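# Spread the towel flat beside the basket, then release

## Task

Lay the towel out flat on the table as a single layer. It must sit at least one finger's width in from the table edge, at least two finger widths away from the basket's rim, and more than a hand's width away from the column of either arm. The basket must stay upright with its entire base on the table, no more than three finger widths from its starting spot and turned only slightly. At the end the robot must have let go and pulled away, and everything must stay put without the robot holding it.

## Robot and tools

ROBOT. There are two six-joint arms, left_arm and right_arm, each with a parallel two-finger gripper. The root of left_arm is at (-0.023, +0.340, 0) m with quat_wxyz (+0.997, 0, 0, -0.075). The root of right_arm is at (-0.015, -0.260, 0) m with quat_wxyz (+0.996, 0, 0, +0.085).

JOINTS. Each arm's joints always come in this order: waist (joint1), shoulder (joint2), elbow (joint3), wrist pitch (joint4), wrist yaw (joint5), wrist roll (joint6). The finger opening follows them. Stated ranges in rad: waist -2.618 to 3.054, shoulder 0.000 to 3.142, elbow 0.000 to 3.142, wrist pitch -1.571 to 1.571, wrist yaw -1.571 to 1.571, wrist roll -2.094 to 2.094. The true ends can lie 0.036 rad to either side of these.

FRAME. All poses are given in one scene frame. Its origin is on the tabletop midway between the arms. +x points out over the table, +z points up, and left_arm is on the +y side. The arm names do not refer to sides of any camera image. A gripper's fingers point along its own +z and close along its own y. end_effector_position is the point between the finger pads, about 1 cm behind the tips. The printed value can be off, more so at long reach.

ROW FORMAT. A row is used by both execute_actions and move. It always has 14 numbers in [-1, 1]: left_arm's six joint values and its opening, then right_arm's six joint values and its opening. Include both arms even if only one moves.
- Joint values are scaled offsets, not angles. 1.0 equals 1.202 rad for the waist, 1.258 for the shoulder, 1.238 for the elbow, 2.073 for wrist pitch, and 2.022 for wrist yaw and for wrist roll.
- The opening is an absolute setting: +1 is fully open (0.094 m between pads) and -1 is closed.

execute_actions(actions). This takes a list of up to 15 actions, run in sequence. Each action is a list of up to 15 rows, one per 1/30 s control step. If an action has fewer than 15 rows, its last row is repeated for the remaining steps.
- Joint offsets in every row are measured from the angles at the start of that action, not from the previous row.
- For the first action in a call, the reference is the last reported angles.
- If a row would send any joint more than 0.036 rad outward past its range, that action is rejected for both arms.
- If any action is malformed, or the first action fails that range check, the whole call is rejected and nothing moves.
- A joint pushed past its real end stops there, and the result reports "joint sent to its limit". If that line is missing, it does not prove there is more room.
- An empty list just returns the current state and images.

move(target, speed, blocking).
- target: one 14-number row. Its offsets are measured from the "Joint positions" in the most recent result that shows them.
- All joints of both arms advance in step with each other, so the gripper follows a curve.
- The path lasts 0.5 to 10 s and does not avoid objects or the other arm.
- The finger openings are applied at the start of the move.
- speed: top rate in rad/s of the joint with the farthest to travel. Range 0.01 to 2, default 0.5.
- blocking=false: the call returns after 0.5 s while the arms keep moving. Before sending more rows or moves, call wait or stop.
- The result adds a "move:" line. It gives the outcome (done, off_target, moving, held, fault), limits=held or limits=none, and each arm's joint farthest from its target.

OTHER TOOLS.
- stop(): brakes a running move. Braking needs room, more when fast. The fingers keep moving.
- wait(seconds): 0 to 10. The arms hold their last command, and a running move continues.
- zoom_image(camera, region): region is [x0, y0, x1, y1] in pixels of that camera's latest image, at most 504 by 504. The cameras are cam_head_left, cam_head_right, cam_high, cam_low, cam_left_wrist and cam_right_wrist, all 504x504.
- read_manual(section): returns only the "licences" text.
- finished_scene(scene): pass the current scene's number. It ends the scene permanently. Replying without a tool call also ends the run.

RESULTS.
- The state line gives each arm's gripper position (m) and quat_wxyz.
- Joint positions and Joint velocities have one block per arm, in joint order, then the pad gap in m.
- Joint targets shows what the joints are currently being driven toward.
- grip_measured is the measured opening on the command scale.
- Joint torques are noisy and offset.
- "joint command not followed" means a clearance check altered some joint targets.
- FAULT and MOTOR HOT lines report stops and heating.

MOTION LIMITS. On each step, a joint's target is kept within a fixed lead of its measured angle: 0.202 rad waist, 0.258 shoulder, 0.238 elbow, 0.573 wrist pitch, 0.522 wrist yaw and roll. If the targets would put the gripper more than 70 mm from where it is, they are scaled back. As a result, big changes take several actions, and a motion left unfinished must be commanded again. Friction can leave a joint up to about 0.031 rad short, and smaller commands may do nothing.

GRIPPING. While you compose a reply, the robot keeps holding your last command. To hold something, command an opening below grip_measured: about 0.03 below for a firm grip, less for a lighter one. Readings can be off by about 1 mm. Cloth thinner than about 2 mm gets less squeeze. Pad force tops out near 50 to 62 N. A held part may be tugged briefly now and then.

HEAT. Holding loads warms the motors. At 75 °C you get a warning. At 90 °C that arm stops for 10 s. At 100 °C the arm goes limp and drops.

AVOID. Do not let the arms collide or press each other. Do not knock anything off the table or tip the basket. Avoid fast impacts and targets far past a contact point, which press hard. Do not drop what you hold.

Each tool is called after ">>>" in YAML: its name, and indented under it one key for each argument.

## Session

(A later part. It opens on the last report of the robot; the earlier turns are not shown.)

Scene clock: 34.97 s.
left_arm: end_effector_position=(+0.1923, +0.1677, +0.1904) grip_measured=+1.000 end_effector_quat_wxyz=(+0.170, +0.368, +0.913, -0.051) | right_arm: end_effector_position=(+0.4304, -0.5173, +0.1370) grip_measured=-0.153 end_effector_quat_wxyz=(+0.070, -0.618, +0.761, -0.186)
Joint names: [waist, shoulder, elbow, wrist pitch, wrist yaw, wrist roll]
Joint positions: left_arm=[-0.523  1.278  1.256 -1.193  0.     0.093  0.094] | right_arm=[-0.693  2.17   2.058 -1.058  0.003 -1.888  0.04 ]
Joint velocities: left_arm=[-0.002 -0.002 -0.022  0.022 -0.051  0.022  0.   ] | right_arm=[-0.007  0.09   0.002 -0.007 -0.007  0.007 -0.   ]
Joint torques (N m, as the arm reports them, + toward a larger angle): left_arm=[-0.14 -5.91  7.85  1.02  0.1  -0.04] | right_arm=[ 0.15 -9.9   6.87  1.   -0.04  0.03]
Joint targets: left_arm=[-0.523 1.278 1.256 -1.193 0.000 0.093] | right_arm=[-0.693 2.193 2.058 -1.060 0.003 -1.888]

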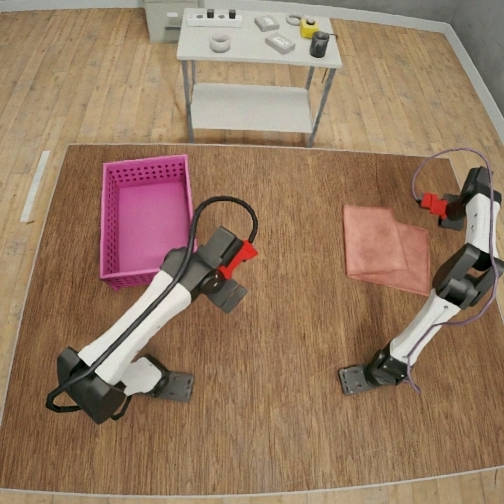

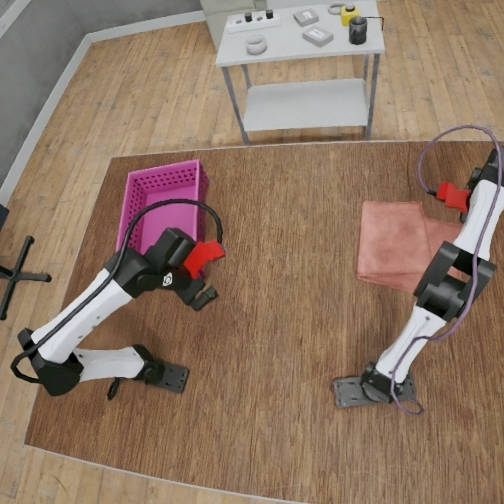

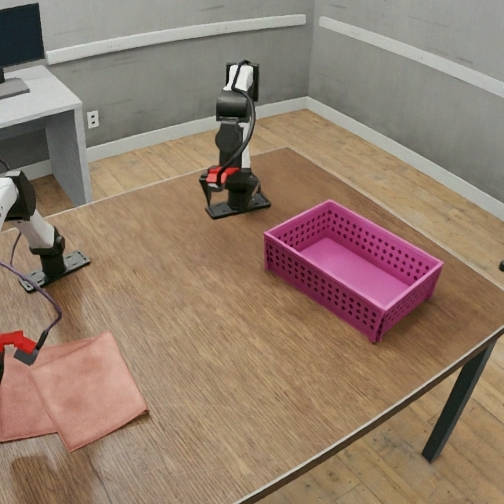

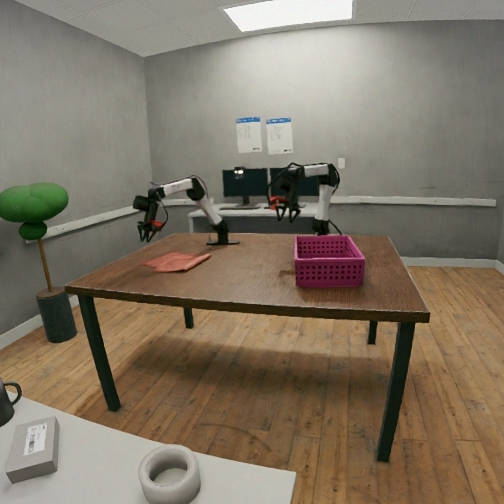

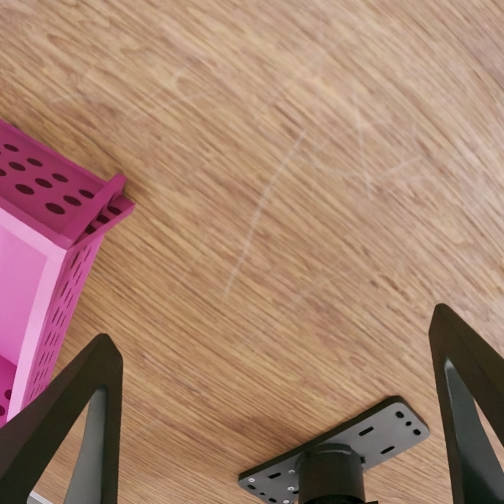

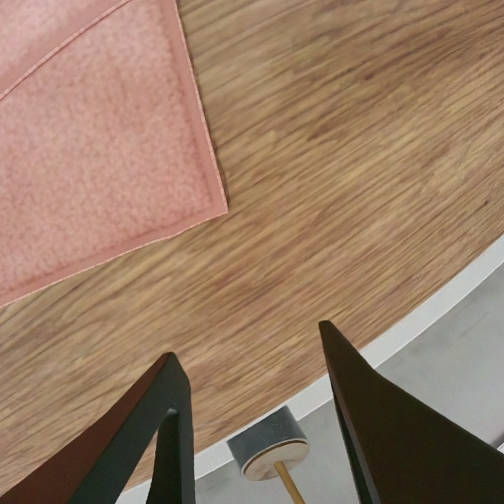

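>>> zoom_image:
  camera: "cam_head_left"
  region: [300, 170, 480, 320]

Region (300, 170, 480, 320) of cam_head_left's 504x504 image, scaled by 2.800, with more detail than that image has.

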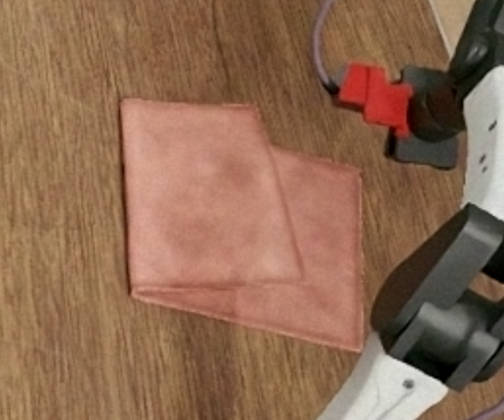

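>>> move:
  target: [0,0,0,0,0,0,1, 0.267,0.136,0.048,0.048,0,0.890,-0.15]
  speed: 1.2

Scene clock: 50.40 s.
left_arm: end_effector_position=(+0.1923, +0.1677, +0.1904) grip_measured=+1.000 end_effector_quat_wxyz=(+0.170, +0.368, +0.913, -0.051) | right_arm: end_effector_position=(+0.5145, -0.3709, +0.0798) grip_measured=-0.153 end_effector_quat_wxyz=(+0.181, +0.053, +0.982, -0.029)
Joint names: [waist, shoulder, elbow, wrist pitch, wrist yaw, wrist roll]
Joint positions: left_arm=[-0.523  1.278  1.256 -1.193  0.     0.093  0.094] | right_arm=[-0.376  2.325  2.098 -0.976  0.003 -0.099  0.04 ]
Joint velocities: left_arm=[-0.007  0.007 -0.007 -0.037 -0.037  0.007  0.   ] | right_arm=[ 0.007  0.012  0.007 -0.095 -0.022 -0.051  0.   ]
Joint torques (N m, as the arm reports them, + toward a larger angle): left_arm=[-0.23 -5.75  7.82  1.01  0.13 -0.02] | right_arm=[  0.54 -10.95   8.31   1.19   0.03   0.12]
Joint targets: left_arm=[-0.523 1.278 1.256 -1.193 0.000 0.093] | right_arm=[-0.371 2.341 2.117 -0.958 0.003 -0.088]
move: done; limits=none; left_arm: farthest joint: the waist, 0.000 radians from its target (0.000 radians at the start); right_arm: farthest joint: the elbow, 0.019 radians from its target (0.060 radians at the start)

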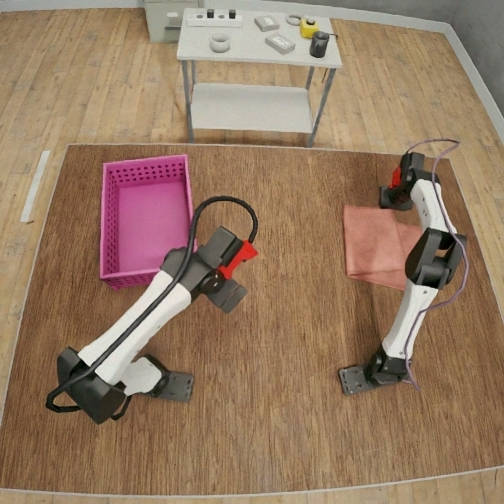

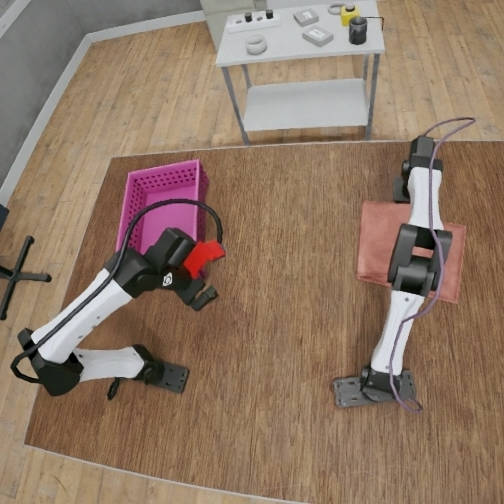

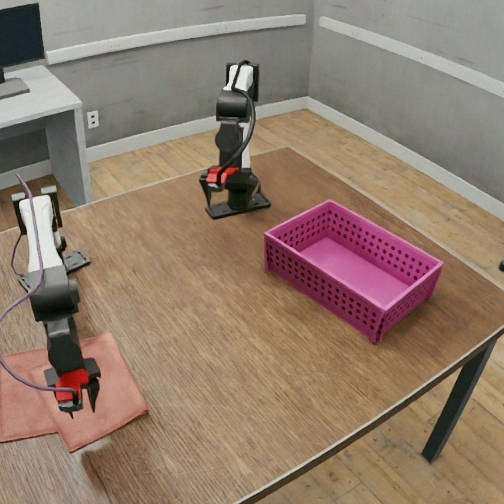

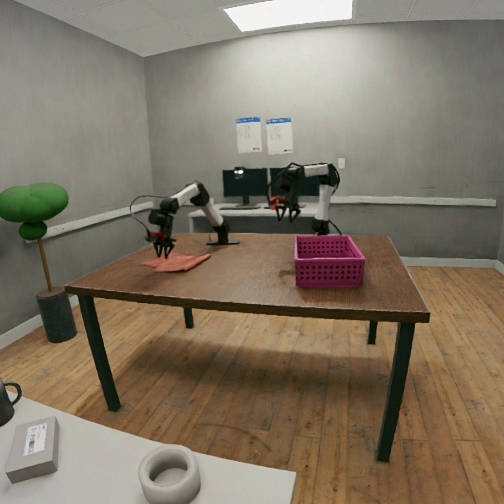

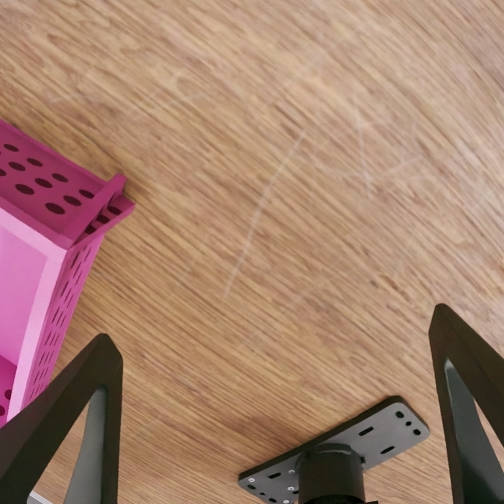

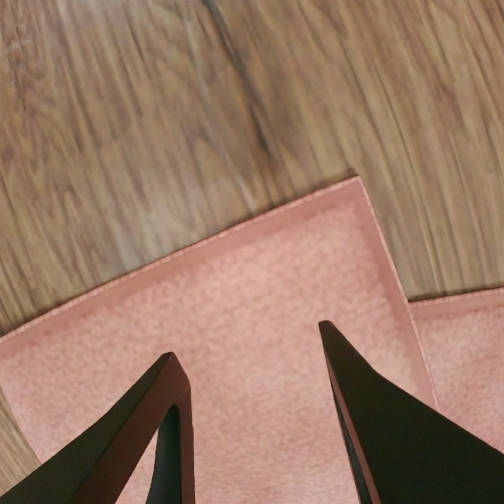

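>>> move:
  target: [0,0,0,0,0,0,1, -0.042,0.0556,-0.051,0.0574,0,-0.12,-0.15]
  speed: 0.4

Scene clock: 52.73 s.
left_arm: end_effector_position=(+0.1923, +0.1677, +0.1904) grip_measured=+1.000 end_effector_quat_wxyz=(+0.170, +0.368, +0.913, -0.051) | right_arm: end_effector_position=(+0.5171, -0.3959, +0.0401) grip_measured=-0.153 end_effector_quat_wxyz=(+0.171, -0.040, +0.983, -0.053)
Joint names: [waist, shoulder, elbow, wrist pitch, wrist yaw, wrist roll]
Joint positions: left_arm=[-0.523  1.278  1.256 -1.193  0.     0.093  0.094] | right_arm=[-0.419  2.386  2.049 -0.875  0.003 -0.331  0.04 ]
Joint velocities: left_arm=[-0.012 -0.002 -0.012 -0.022 -0.037  0.007  0.   ] | right_arm=[-0.002 -0.012 -0.012  0.007 -0.022  0.007 -0.001]
Joint torques (N m, as the arm reports them, + toward a larger angle): left_arm=[-0.14 -5.71  7.78  1.01  0.18 -0.02] | right_arm=[ -0.44 -11.73   5.89   1.19   0.03  -0.11]
Joint targets: left_arm=[-0.523 1.278 1.256 -1.193 0.000 0.093] | right_arm=[-0.426 2.395 2.035 -0.857 0.003 -0.341]
move: done; limits=none; left_arm: farthest joint: the waist, 0.000 radians from its target (0.000 radians at the start); right_arm: farthest joint: the wrist pitch, 0.018 radians from its target (0.119 radians at the start)

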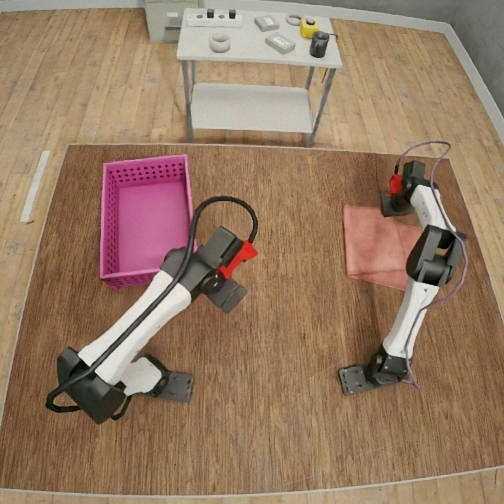

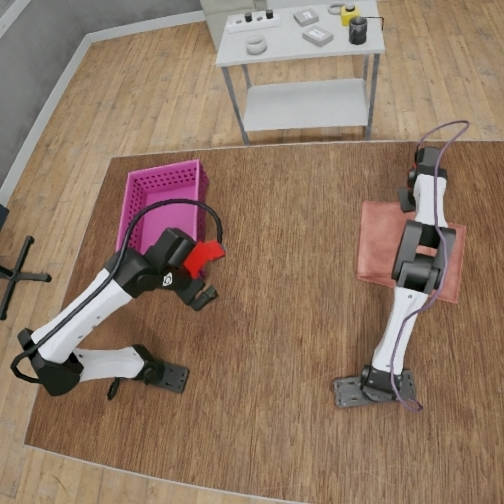

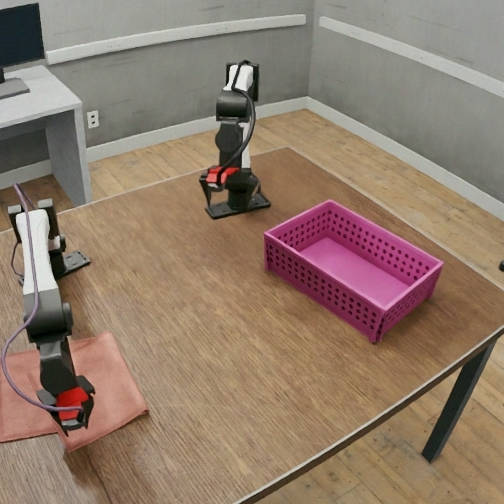

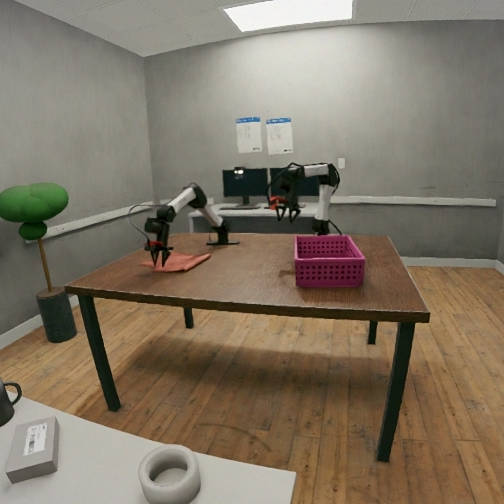

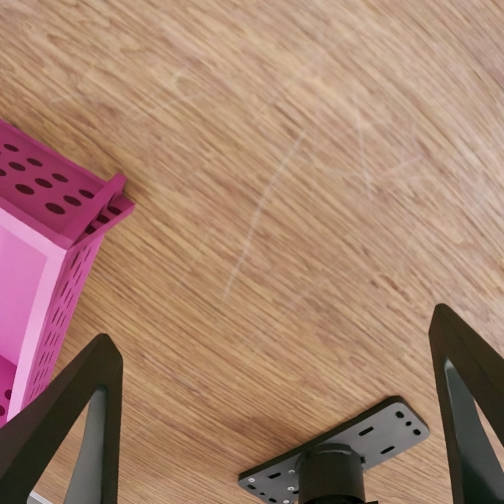

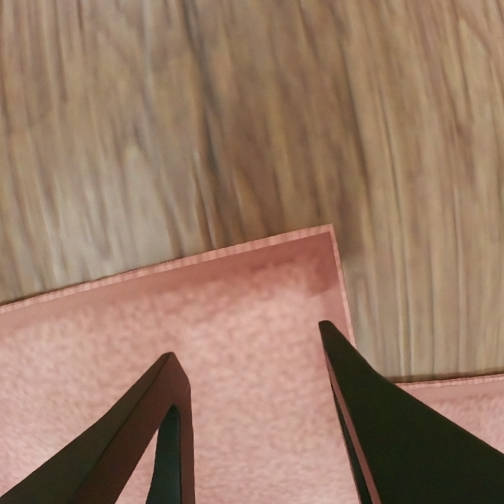

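>>> move:
  target: [0,0,0,0,0,0,1, 0.018,0.048,0.0234,0.032,0,0,-0.15]
  speed: 0.1

Scene clock: 54.80 s.
left_arm: end_effector_position=(+0.1923, +0.1677, +0.1904) grip_measured=+1.000 end_effector_quat_wxyz=(+0.170, +0.368, +0.913, -0.051) | right_arm: end_effector_position=(+0.5309, -0.3924, +0.0295) grip_measured=-0.153 end_effector_quat_wxyz=(+0.184, -0.046, +0.980, -0.056)
Joint names: [waist, shoulder, elbow, wrist pitch, wrist yaw, wrist roll]
Joint positions: left_arm=[-0.523  1.278  1.256 -1.193  0.     0.093  0.094] | right_arm=[-0.407  2.423  2.064 -0.824  0.003 -0.332  0.04 ]
Joint velocities: left_arm=[-0.002  0.002 -0.007 -0.066  0.007 -0.051  0.   ] | right_arm=[ 0.007 -0.002 -0.002  0.022 -0.066 -0.007 -0.   ]
Joint torques (N m, as the arm reports them, + toward a larger angle): left_arm=[-0.22 -5.75  7.78  0.99  0.15 -0.05] | right_arm=[  0.87 -11.09   8.02   1.19   0.02   0.  ]
Joint targets: left_arm=[-0.523 1.278 1.256 -1.193 0.000 0.093] | right_arm=[-0.397 2.446 2.078 -0.809 0.003 -0.331]
move: off_target (right_arm); limits=none; left_arm: farthest joint: the waist, 0.000 radians from its target (0.000 radians at the start); right_arm: farthest joint: the shoulder, 0.023 radians from its target (0.061 radians at the start)

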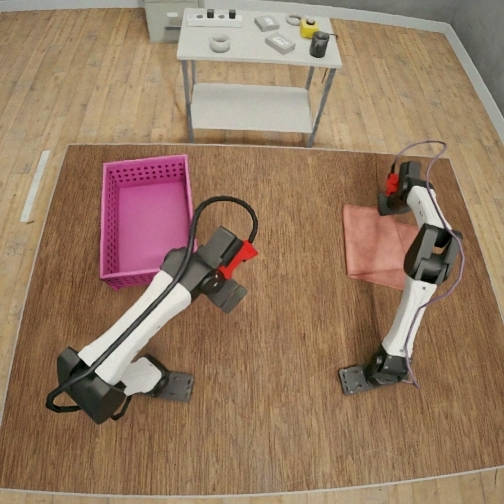

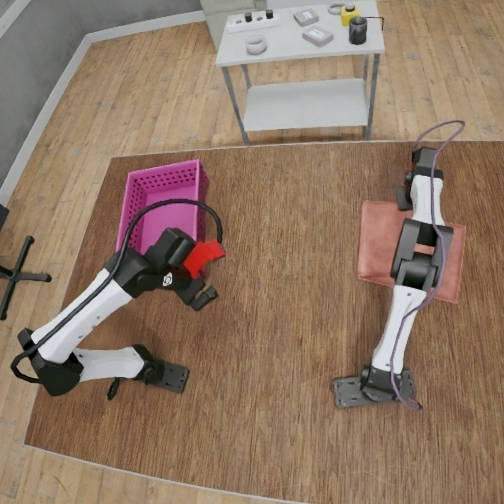

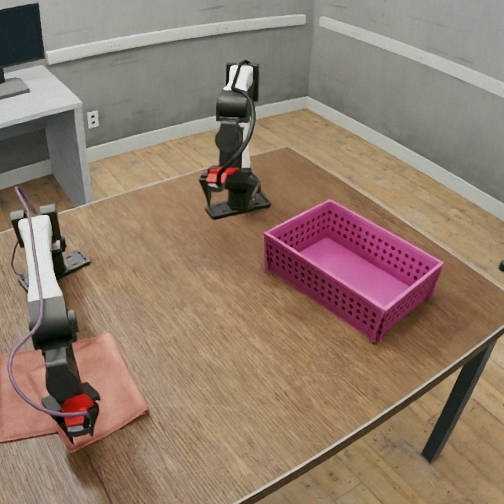

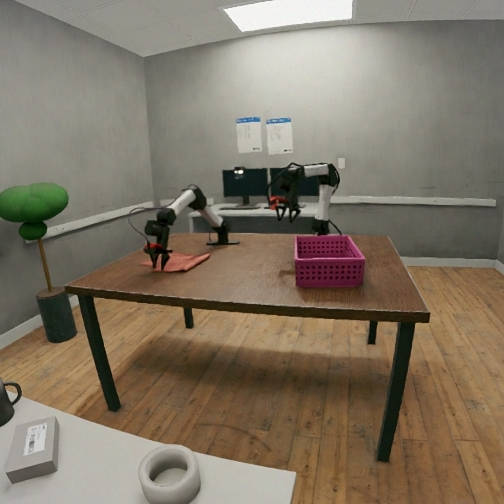

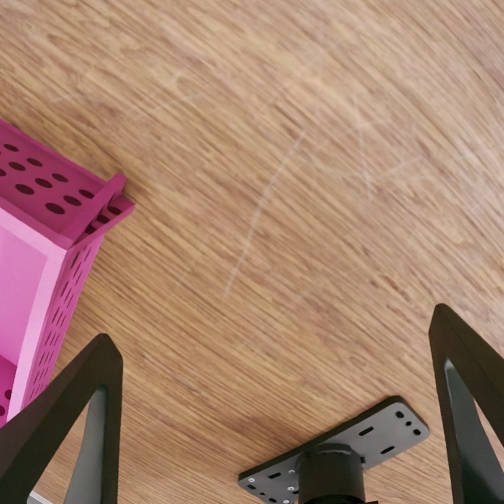

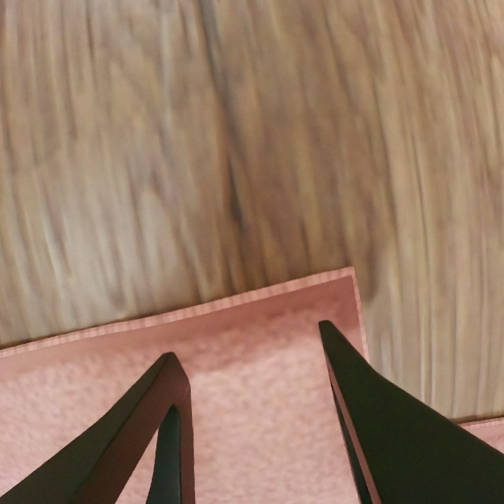

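Good placement. Close while pressing slightly.

>>> execute_actions:
  actions:
    - [[0,0,0,0,0,0,1,0,0.035,0,0,0,0,-0.15]]
    - [[0,0,0,0,0,0,1,0,0.035,0,0,0,0,-0.5]]
    - [[0,0,0,0,0,0,1,0,0.035,0,0,0,0,-1]]
    - [[0,0,0,0,0,0,1,0,0.03,0,0,0,0,-1]]

Scene clock: 57.13 s.
left_arm: end_effector_position=(+0.1923, +0.1677, +0.1904) grip_measured=+1.000 end_effector_quat_wxyz=(+0.170, +0.368, +0.913, -0.051) | right_arm: end_effector_position=(+0.5315, -0.3905, +0.0258) grip_measured=-0.990 end_effector_quat_wxyz=(+0.184, -0.047, +0.980, -0.049)
Joint names: [waist, shoulder, elbow, wrist pitch, wrist yaw, wrist roll]
Joint positions: left_arm=[-0.523  1.278  1.256 -1.193  0.     0.093  0.094] | right_arm=[-0.407  2.431  2.064 -0.82  -0.009 -0.332  0.   ]
Joint velocities: left_arm=[-0.027 -0.007 -0.017 -0.037 -0.037  0.007  0.   ] | right_arm=[ 0.022  0.002 -0.002 -0.066 -0.007 -0.007  0.   ]
Joint torques (N m, as the arm reports them, + toward a larger angle): left_arm=[-0.2  -5.88  7.74  1.01  0.14 -0.04] | right_arm=[  0.16 -10.06   6.96   1.08   0.02   0.  ]
Joint targets: left_arm=[-0.523 1.278 1.256 -1.193 0.000 0.093] | right_arm=[-0.407 2.469 2.064 -0.820 -0.008 -0.332]

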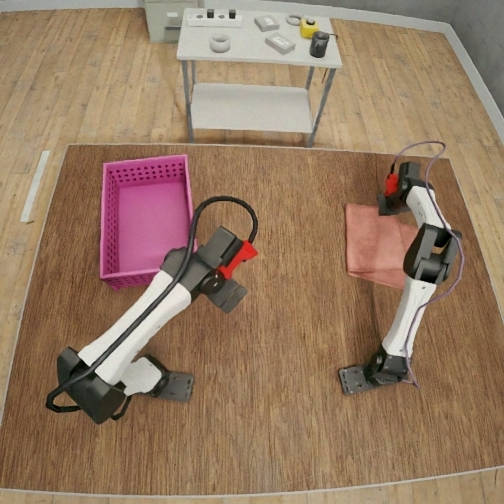

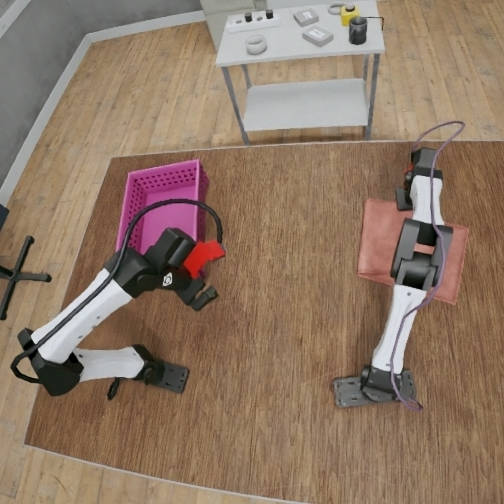

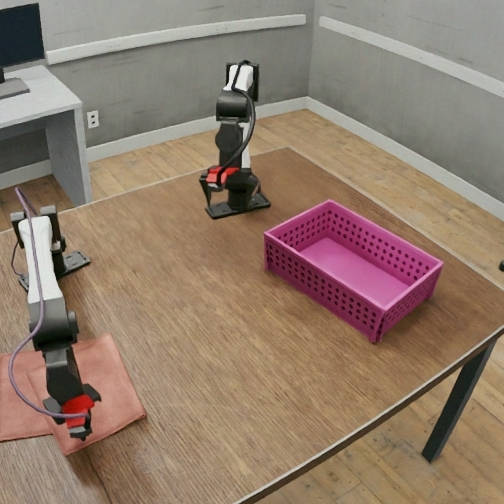

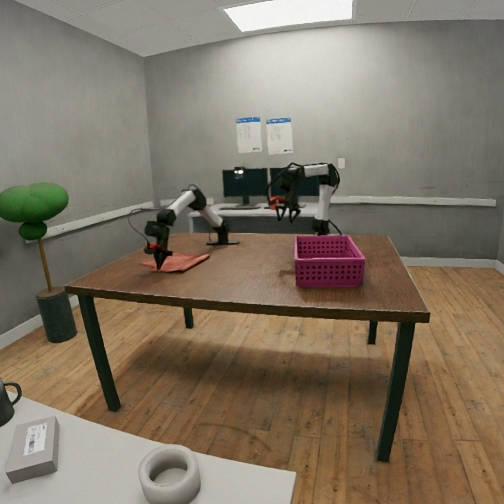

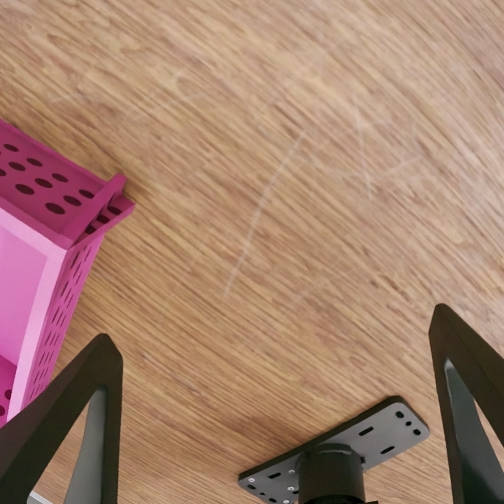

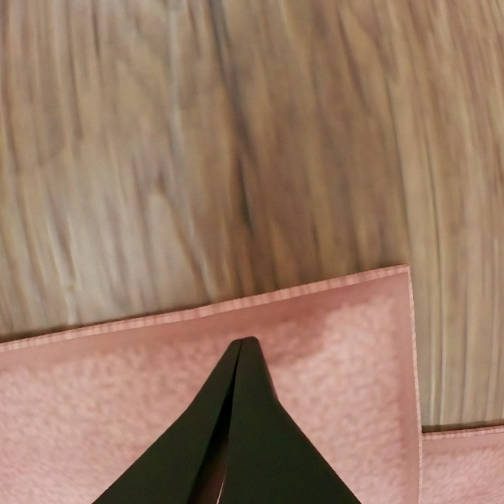

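>>> execute_actions:
  actions:
    - [[0,0,0,0,0,0,1,0,-0.02,0,0,0,0,-1],[0,0,0,0,0,0,1,0,-0.03,0,0,0,0,-1],[0,0,0,0,0,0,1,0,-0.04,0,0,0,0,-1]]
    - [[0,0,0,0,0,0,1,-0.029,0,0,0,0.01,0.06,-0.15],[0,0,0,0,0,0,1,-0.029,0,0,0,0.01,0.10,-0.15],[0,0,0,0,0,0,1,-0.029,0,0,0,0.01,0.14,-0.15],[0,0,0,0,0,0,1,-0.029,0,0,0,0.01,0.17,-0.15]]
    - [[0,0,0,0,0,0,1,0,0,0,0,0,0,-0.15]]

Scene clock: 59.87 s.
left_arm: end_effector_position=(+0.1923, +0.1677, +0.1904) grip_measured=+1.000 end_effector_quat_wxyz=(+0.170, +0.368, +0.913, -0.051) | right_arm: end_effector_position=(+0.5295, -0.4115, +0.0498) grip_measured=-0.153 end_effector_quat_wxyz=(+0.210, +0.126, +0.969, -0.032)
Joint names: [waist, shoulder, elbow, wrist pitch, wrist yaw, wrist roll]
Joint positions: left_arm=[-0.523  1.278  1.256 -1.193  0.     0.093  0.094] | right_arm=[-0.44   2.387  2.064 -0.82   0.005 -0.013  0.04 ]
Joint velocities: left_arm=[-0.012  0.007 -0.022  0.007 -0.095 -0.051  0.   ] | right_arm=[-0.012 -0.002 -0.022 -0.007  0.007 -0.007  0.   ]
Joint torques (N m, as the arm reports them, + toward a larger angle): left_arm=[-0.18 -5.81  7.81  1.    0.12 -0.03] | right_arm=[  0.17 -12.52   7.02   1.15   0.05  -0.02]
Joint targets: left_arm=[-0.523 1.278 1.256 -1.193 0.000 0.093] | right_arm=[-0.440 2.387 2.064 -0.820 0.005 -0.014]

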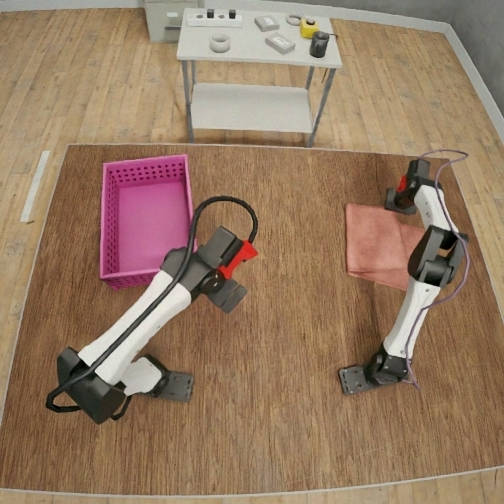

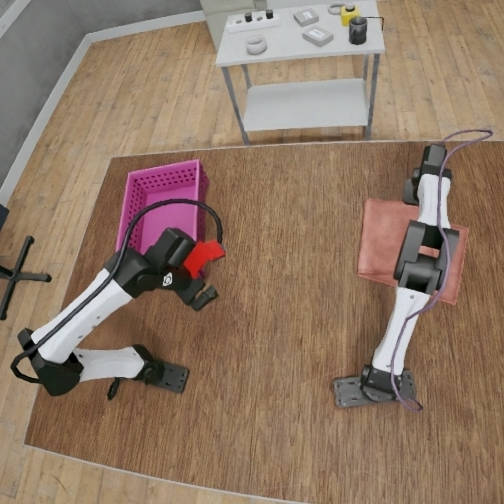

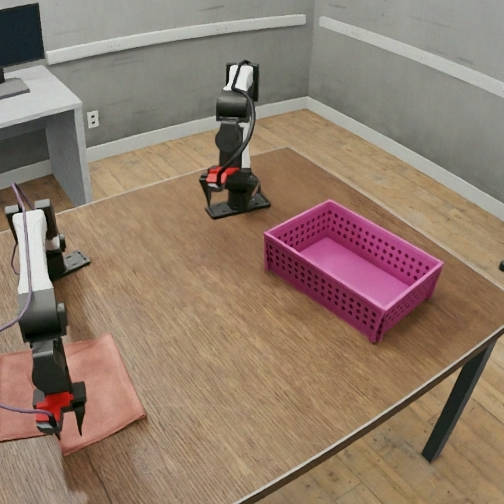

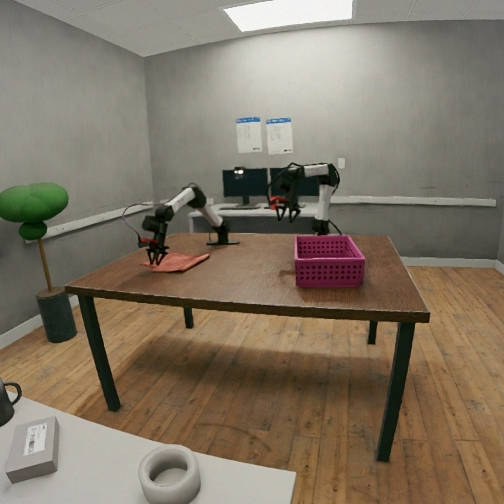

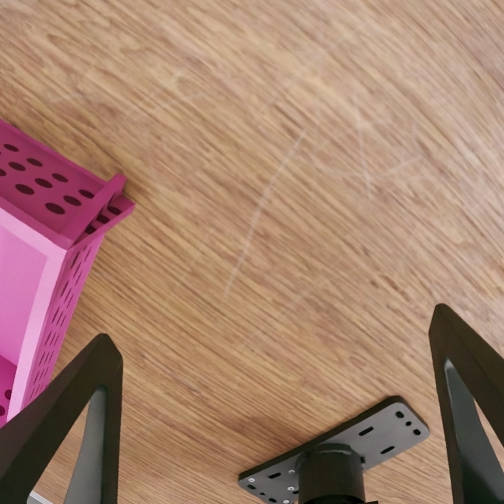

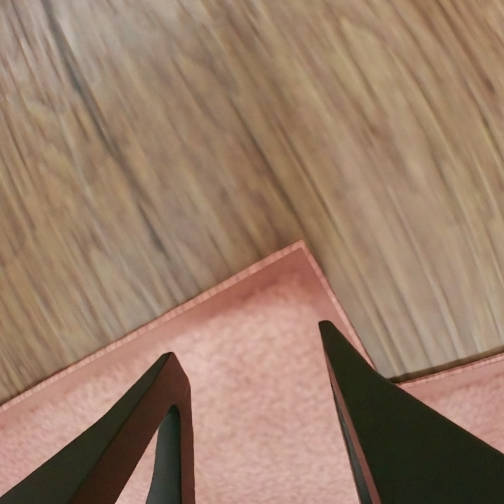

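>>> execute_actions:
  actions:
    - [[0,0,0,0,0,0,1,0.013,0.015,0,0,0,0,-0.15],[0,0,0,0,0,0,1,0.013,0.02,0,0,0,0,-0.15],[0,0,0,0,0,0,1,0.013,0.025,0,0,0,0,-0.15],[0,0,0,0,0,0,1,0.013,0.03,0,0,0,0,-0.15],[0,0,0,0,0,0,1,0.013,0.035,0,0,0,0,-0.15],[0,0,0,0,0,0,1,0.013,0.04,0,0,0,0,-0.15]]
    - [[0,0,0,0,0,0,1,0,0.02,0,0,0,0,-0.15],[0,0,0,0,0,0,1,0,0.025,0,0,0,0,-0.15],[0,0,0,0,0,0,1,0,0.03,0,0,0,0,-0.15],[0,0,0,0,0,0,1,0,0.035,0,0,0,0,-0.15]]
    - [[0,0,0,0,0,0,1,0,0.035,0,0,0,0,-0.15]]

Scene clock: 62.13 s.
left_arm: end_effector_position=(+0.1923, +0.1677, +0.1904) grip_measured=+1.000 end_effector_quat_wxyz=(+0.170, +0.368, +0.913, -0.051) | right_arm: end_effector_position=(+0.5278, -0.4068, +0.0263) grip_measured=-0.153 end_effector_quat_wxyz=(+0.190, +0.123, +0.974, -0.029)
Joint names: [waist, shoulder, elbow, wrist pitch, wrist yaw, wrist roll]
Joint positions: left_arm=[-0.523  1.278  1.256 -1.193  0.     0.093  0.094] | right_arm=[-0.432  2.43   2.064 -0.818  0.005 -0.013  0.04 ]
Joint velocities: left_arm=[-0.012 -0.007  0.007 -0.066 -0.007 -0.022  0.   ] | right_arm=[-0.002  0.002  0.002  0.022 -0.022 -0.066 -0.   ]
Joint torques (N m, as the arm reports them, + toward a larger angle): left_arm=[-0.23 -5.77  7.79  1.02  0.15 -0.04] | right_arm=[ 0.18 -9.66  6.92  1.08  0.05 -0.01]
Joint targets: left_arm=[-0.523 1.278 1.256 -1.193 0.000 0.093] | right_arm=[-0.432 2.474 2.064 -0.818 0.005 -0.013]

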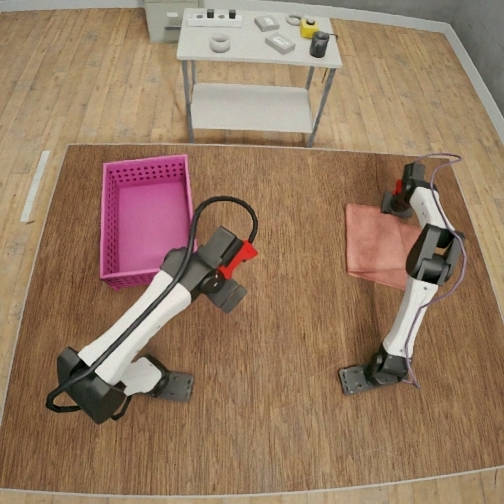

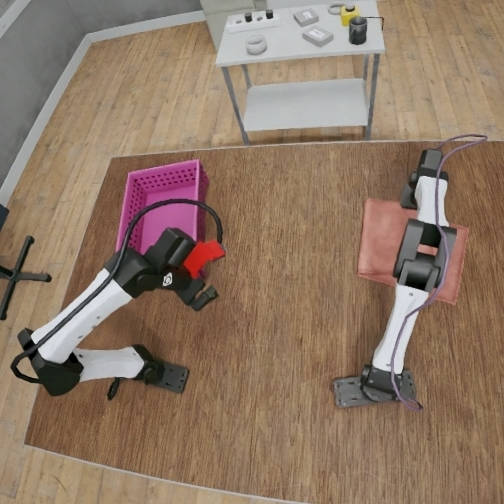

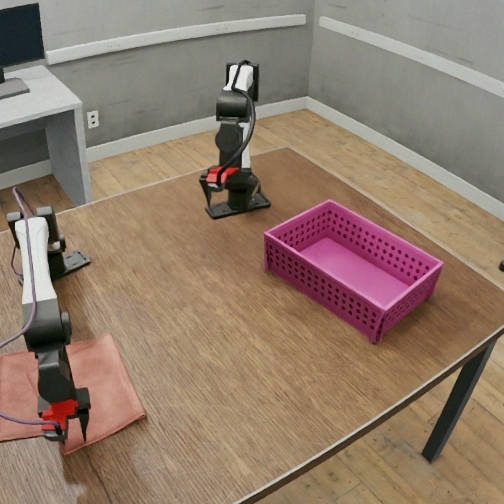

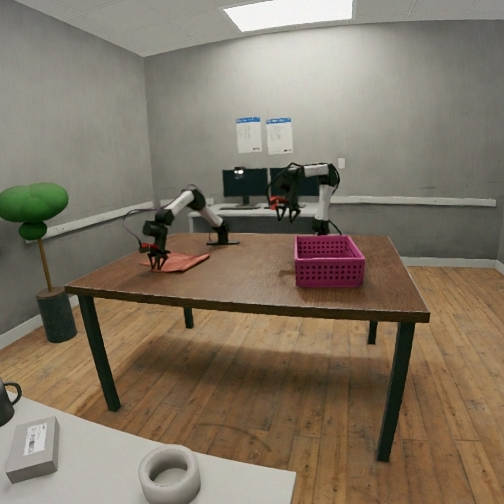

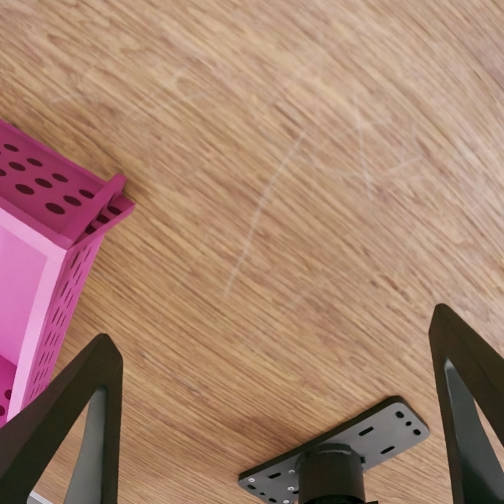

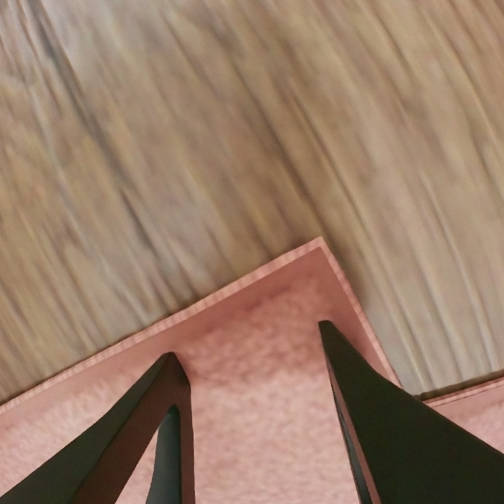

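>>> execute_actions:
  actions:
    - [[0,0,0,0,0,0,1,0,0.035,0,0,0,0,-0.5]]
    - [[0,0,0,0,0,0,1,0,0.035,0,0,0,0,-1]]
    - [[0,0,0,0,0,0,1,0,0.03,0,0,0,0,-1]]

Scene clock: 63.83 s.
left_arm: end_effector_position=(+0.1923, +0.1677, +0.1904) grip_measured=+1.000 end_effector_quat_wxyz=(+0.170, +0.368, +0.913, -0.051) | right_arm: end_effector_position=(+0.5291, -0.4067, +0.0268) grip_measured=-0.967 end_effector_quat_wxyz=(+0.192, +0.122, +0.973, -0.028)
Joint names: [waist, shoulder, elbow, wrist pitch, wrist yaw, wrist roll]
Joint positions: left_arm=[-0.523  1.278  1.256 -1.193  0.     0.093  0.094] | right_arm=[-0.432  2.43   2.064 -0.813  0.003 -0.013  0.002]
Joint velocities: left_arm=[-0.002  0.007  0.007 -0.066 -0.037 -0.066  0.   ] | right_arm=[-0.002 -0.002 -0.012  0.007 -0.081 -0.051  0.   ]
Joint torques (N m, as the arm reports them, + toward a larger angle): left_arm=[-0.23 -5.82  7.83  1.    0.15 -0.04] | right_arm=[  0.16 -10.11   6.95   1.09   0.04  -0.02]
Joint targets: left_arm=[-0.523 1.278 1.256 -1.193 0.000 0.093] | right_arm=[-0.432 2.468 2.064 -0.813 0.003 -0.013]

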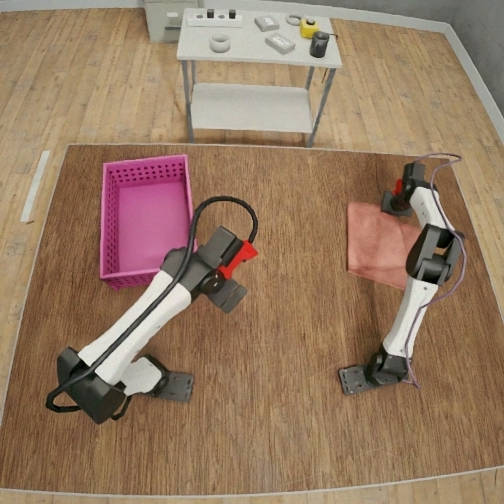

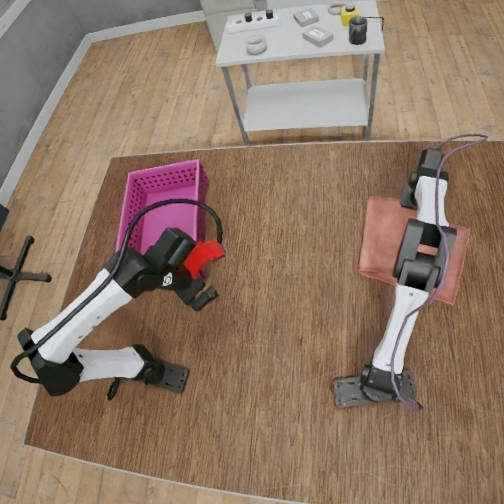

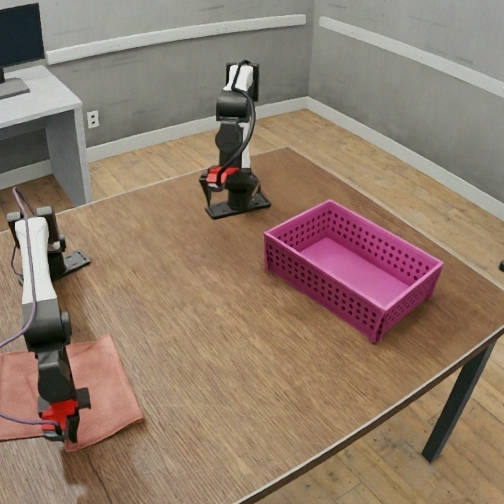

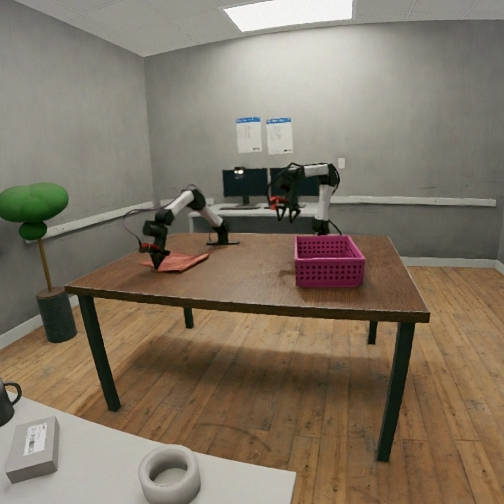

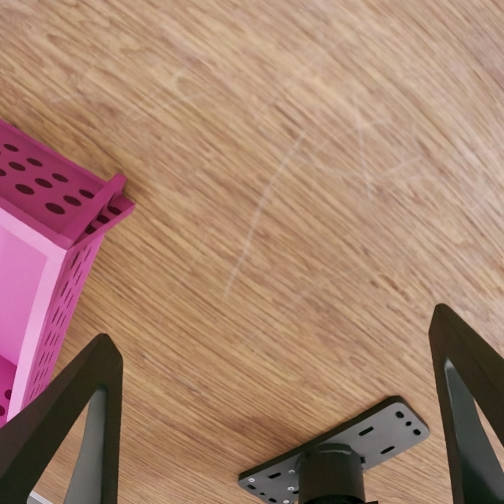

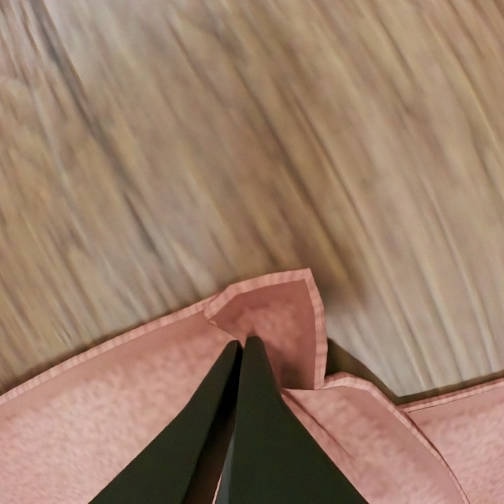

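>>> move:
  target: [0,-0.30,-0.288,0,0,0,1, 0.209,-0.405,-0.223,-0.0844,0,0.0856,-1]
  speed: 0.3

Scene clock: 67.23 s.
left_arm: end_effector_position=(+0.1306, +0.2170, +0.1565) grip_measured=+1.000 end_effector_quat_wxyz=(+0.183, +0.367, +0.910, -0.055) | right_arm: end_effector_position=(+0.4601, -0.2687, +0.1717) grip_measured=-0.968 end_effector_quat_wxyz=(+0.235, +0.082, +0.969, +0.014)
Joint names: [waist, shoulder, elbow, wrist pitch, wrist yaw, wrist roll]
Joint positions: left_arm=[-0.523  0.919  0.924 -1.192  0.     0.093  0.094] | right_arm=[-0.187  1.93   1.808 -0.974  0.003  0.15   0.002]
Joint velocities: left_arm=[ 0.017  0.007  0.002  0.066 -0.022  0.007  0.   ] | right_arm=[-0.007 -0.017 -0.007  0.007 -0.022  0.037 -0.   ]
Joint torques (N m, as the arm reports them, + toward a larger angle): left_arm=[-0.18 -3.48  5.81  1.04  0.15 -0.03] | right_arm=[ 0.72 -9.85  5.52  1.11  0.05  0.09]
Joint targets: left_arm=[-0.523 0.900 0.900 -1.193 0.000 0.093] | right_arm=[-0.181 1.921 1.788 -0.988 0.003 0.160]
move: off_target (left_arm); limits=none; left_arm: farthest joint: the elbow, 0.024 radians from its target (0.357 radians at the start); right_arm: farthest joint: the elbow, 0.020 radians from its target (0.276 radians at the start)

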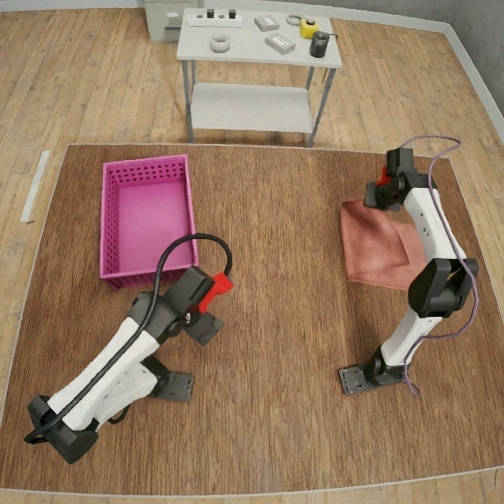

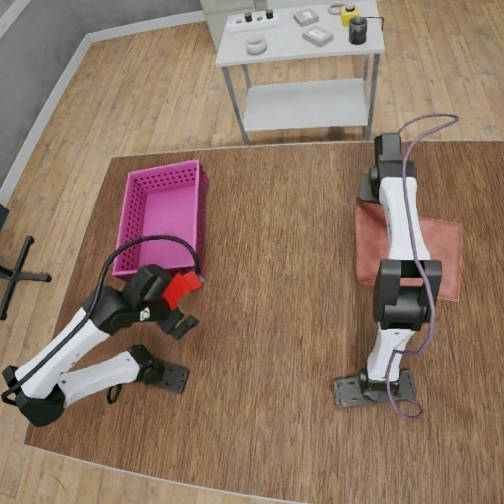

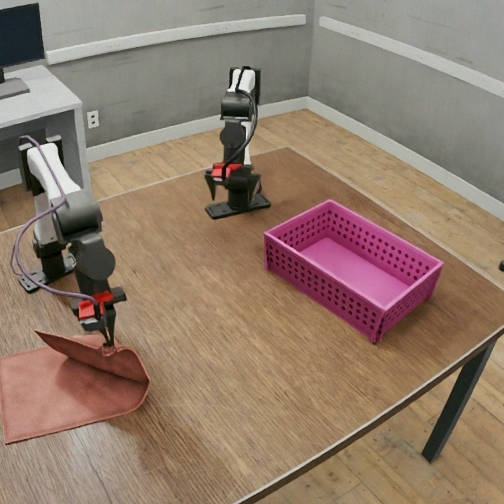

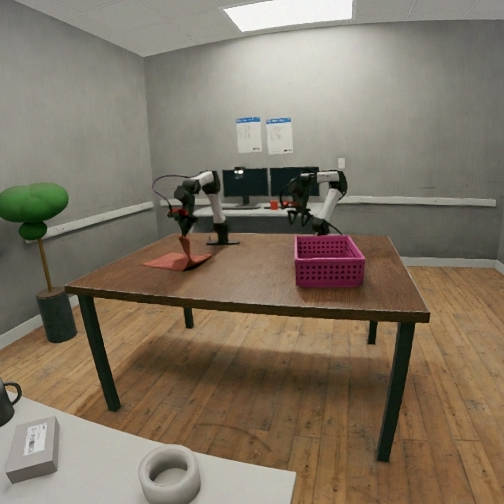

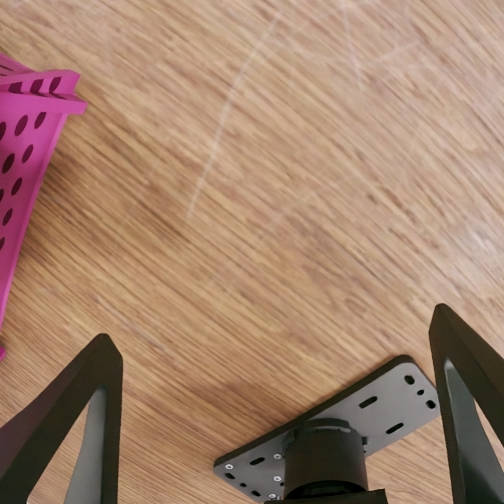

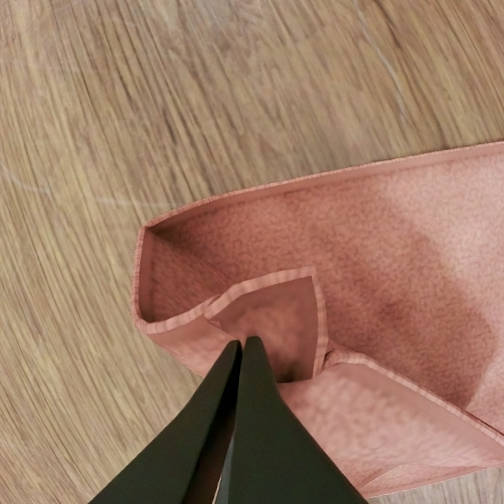

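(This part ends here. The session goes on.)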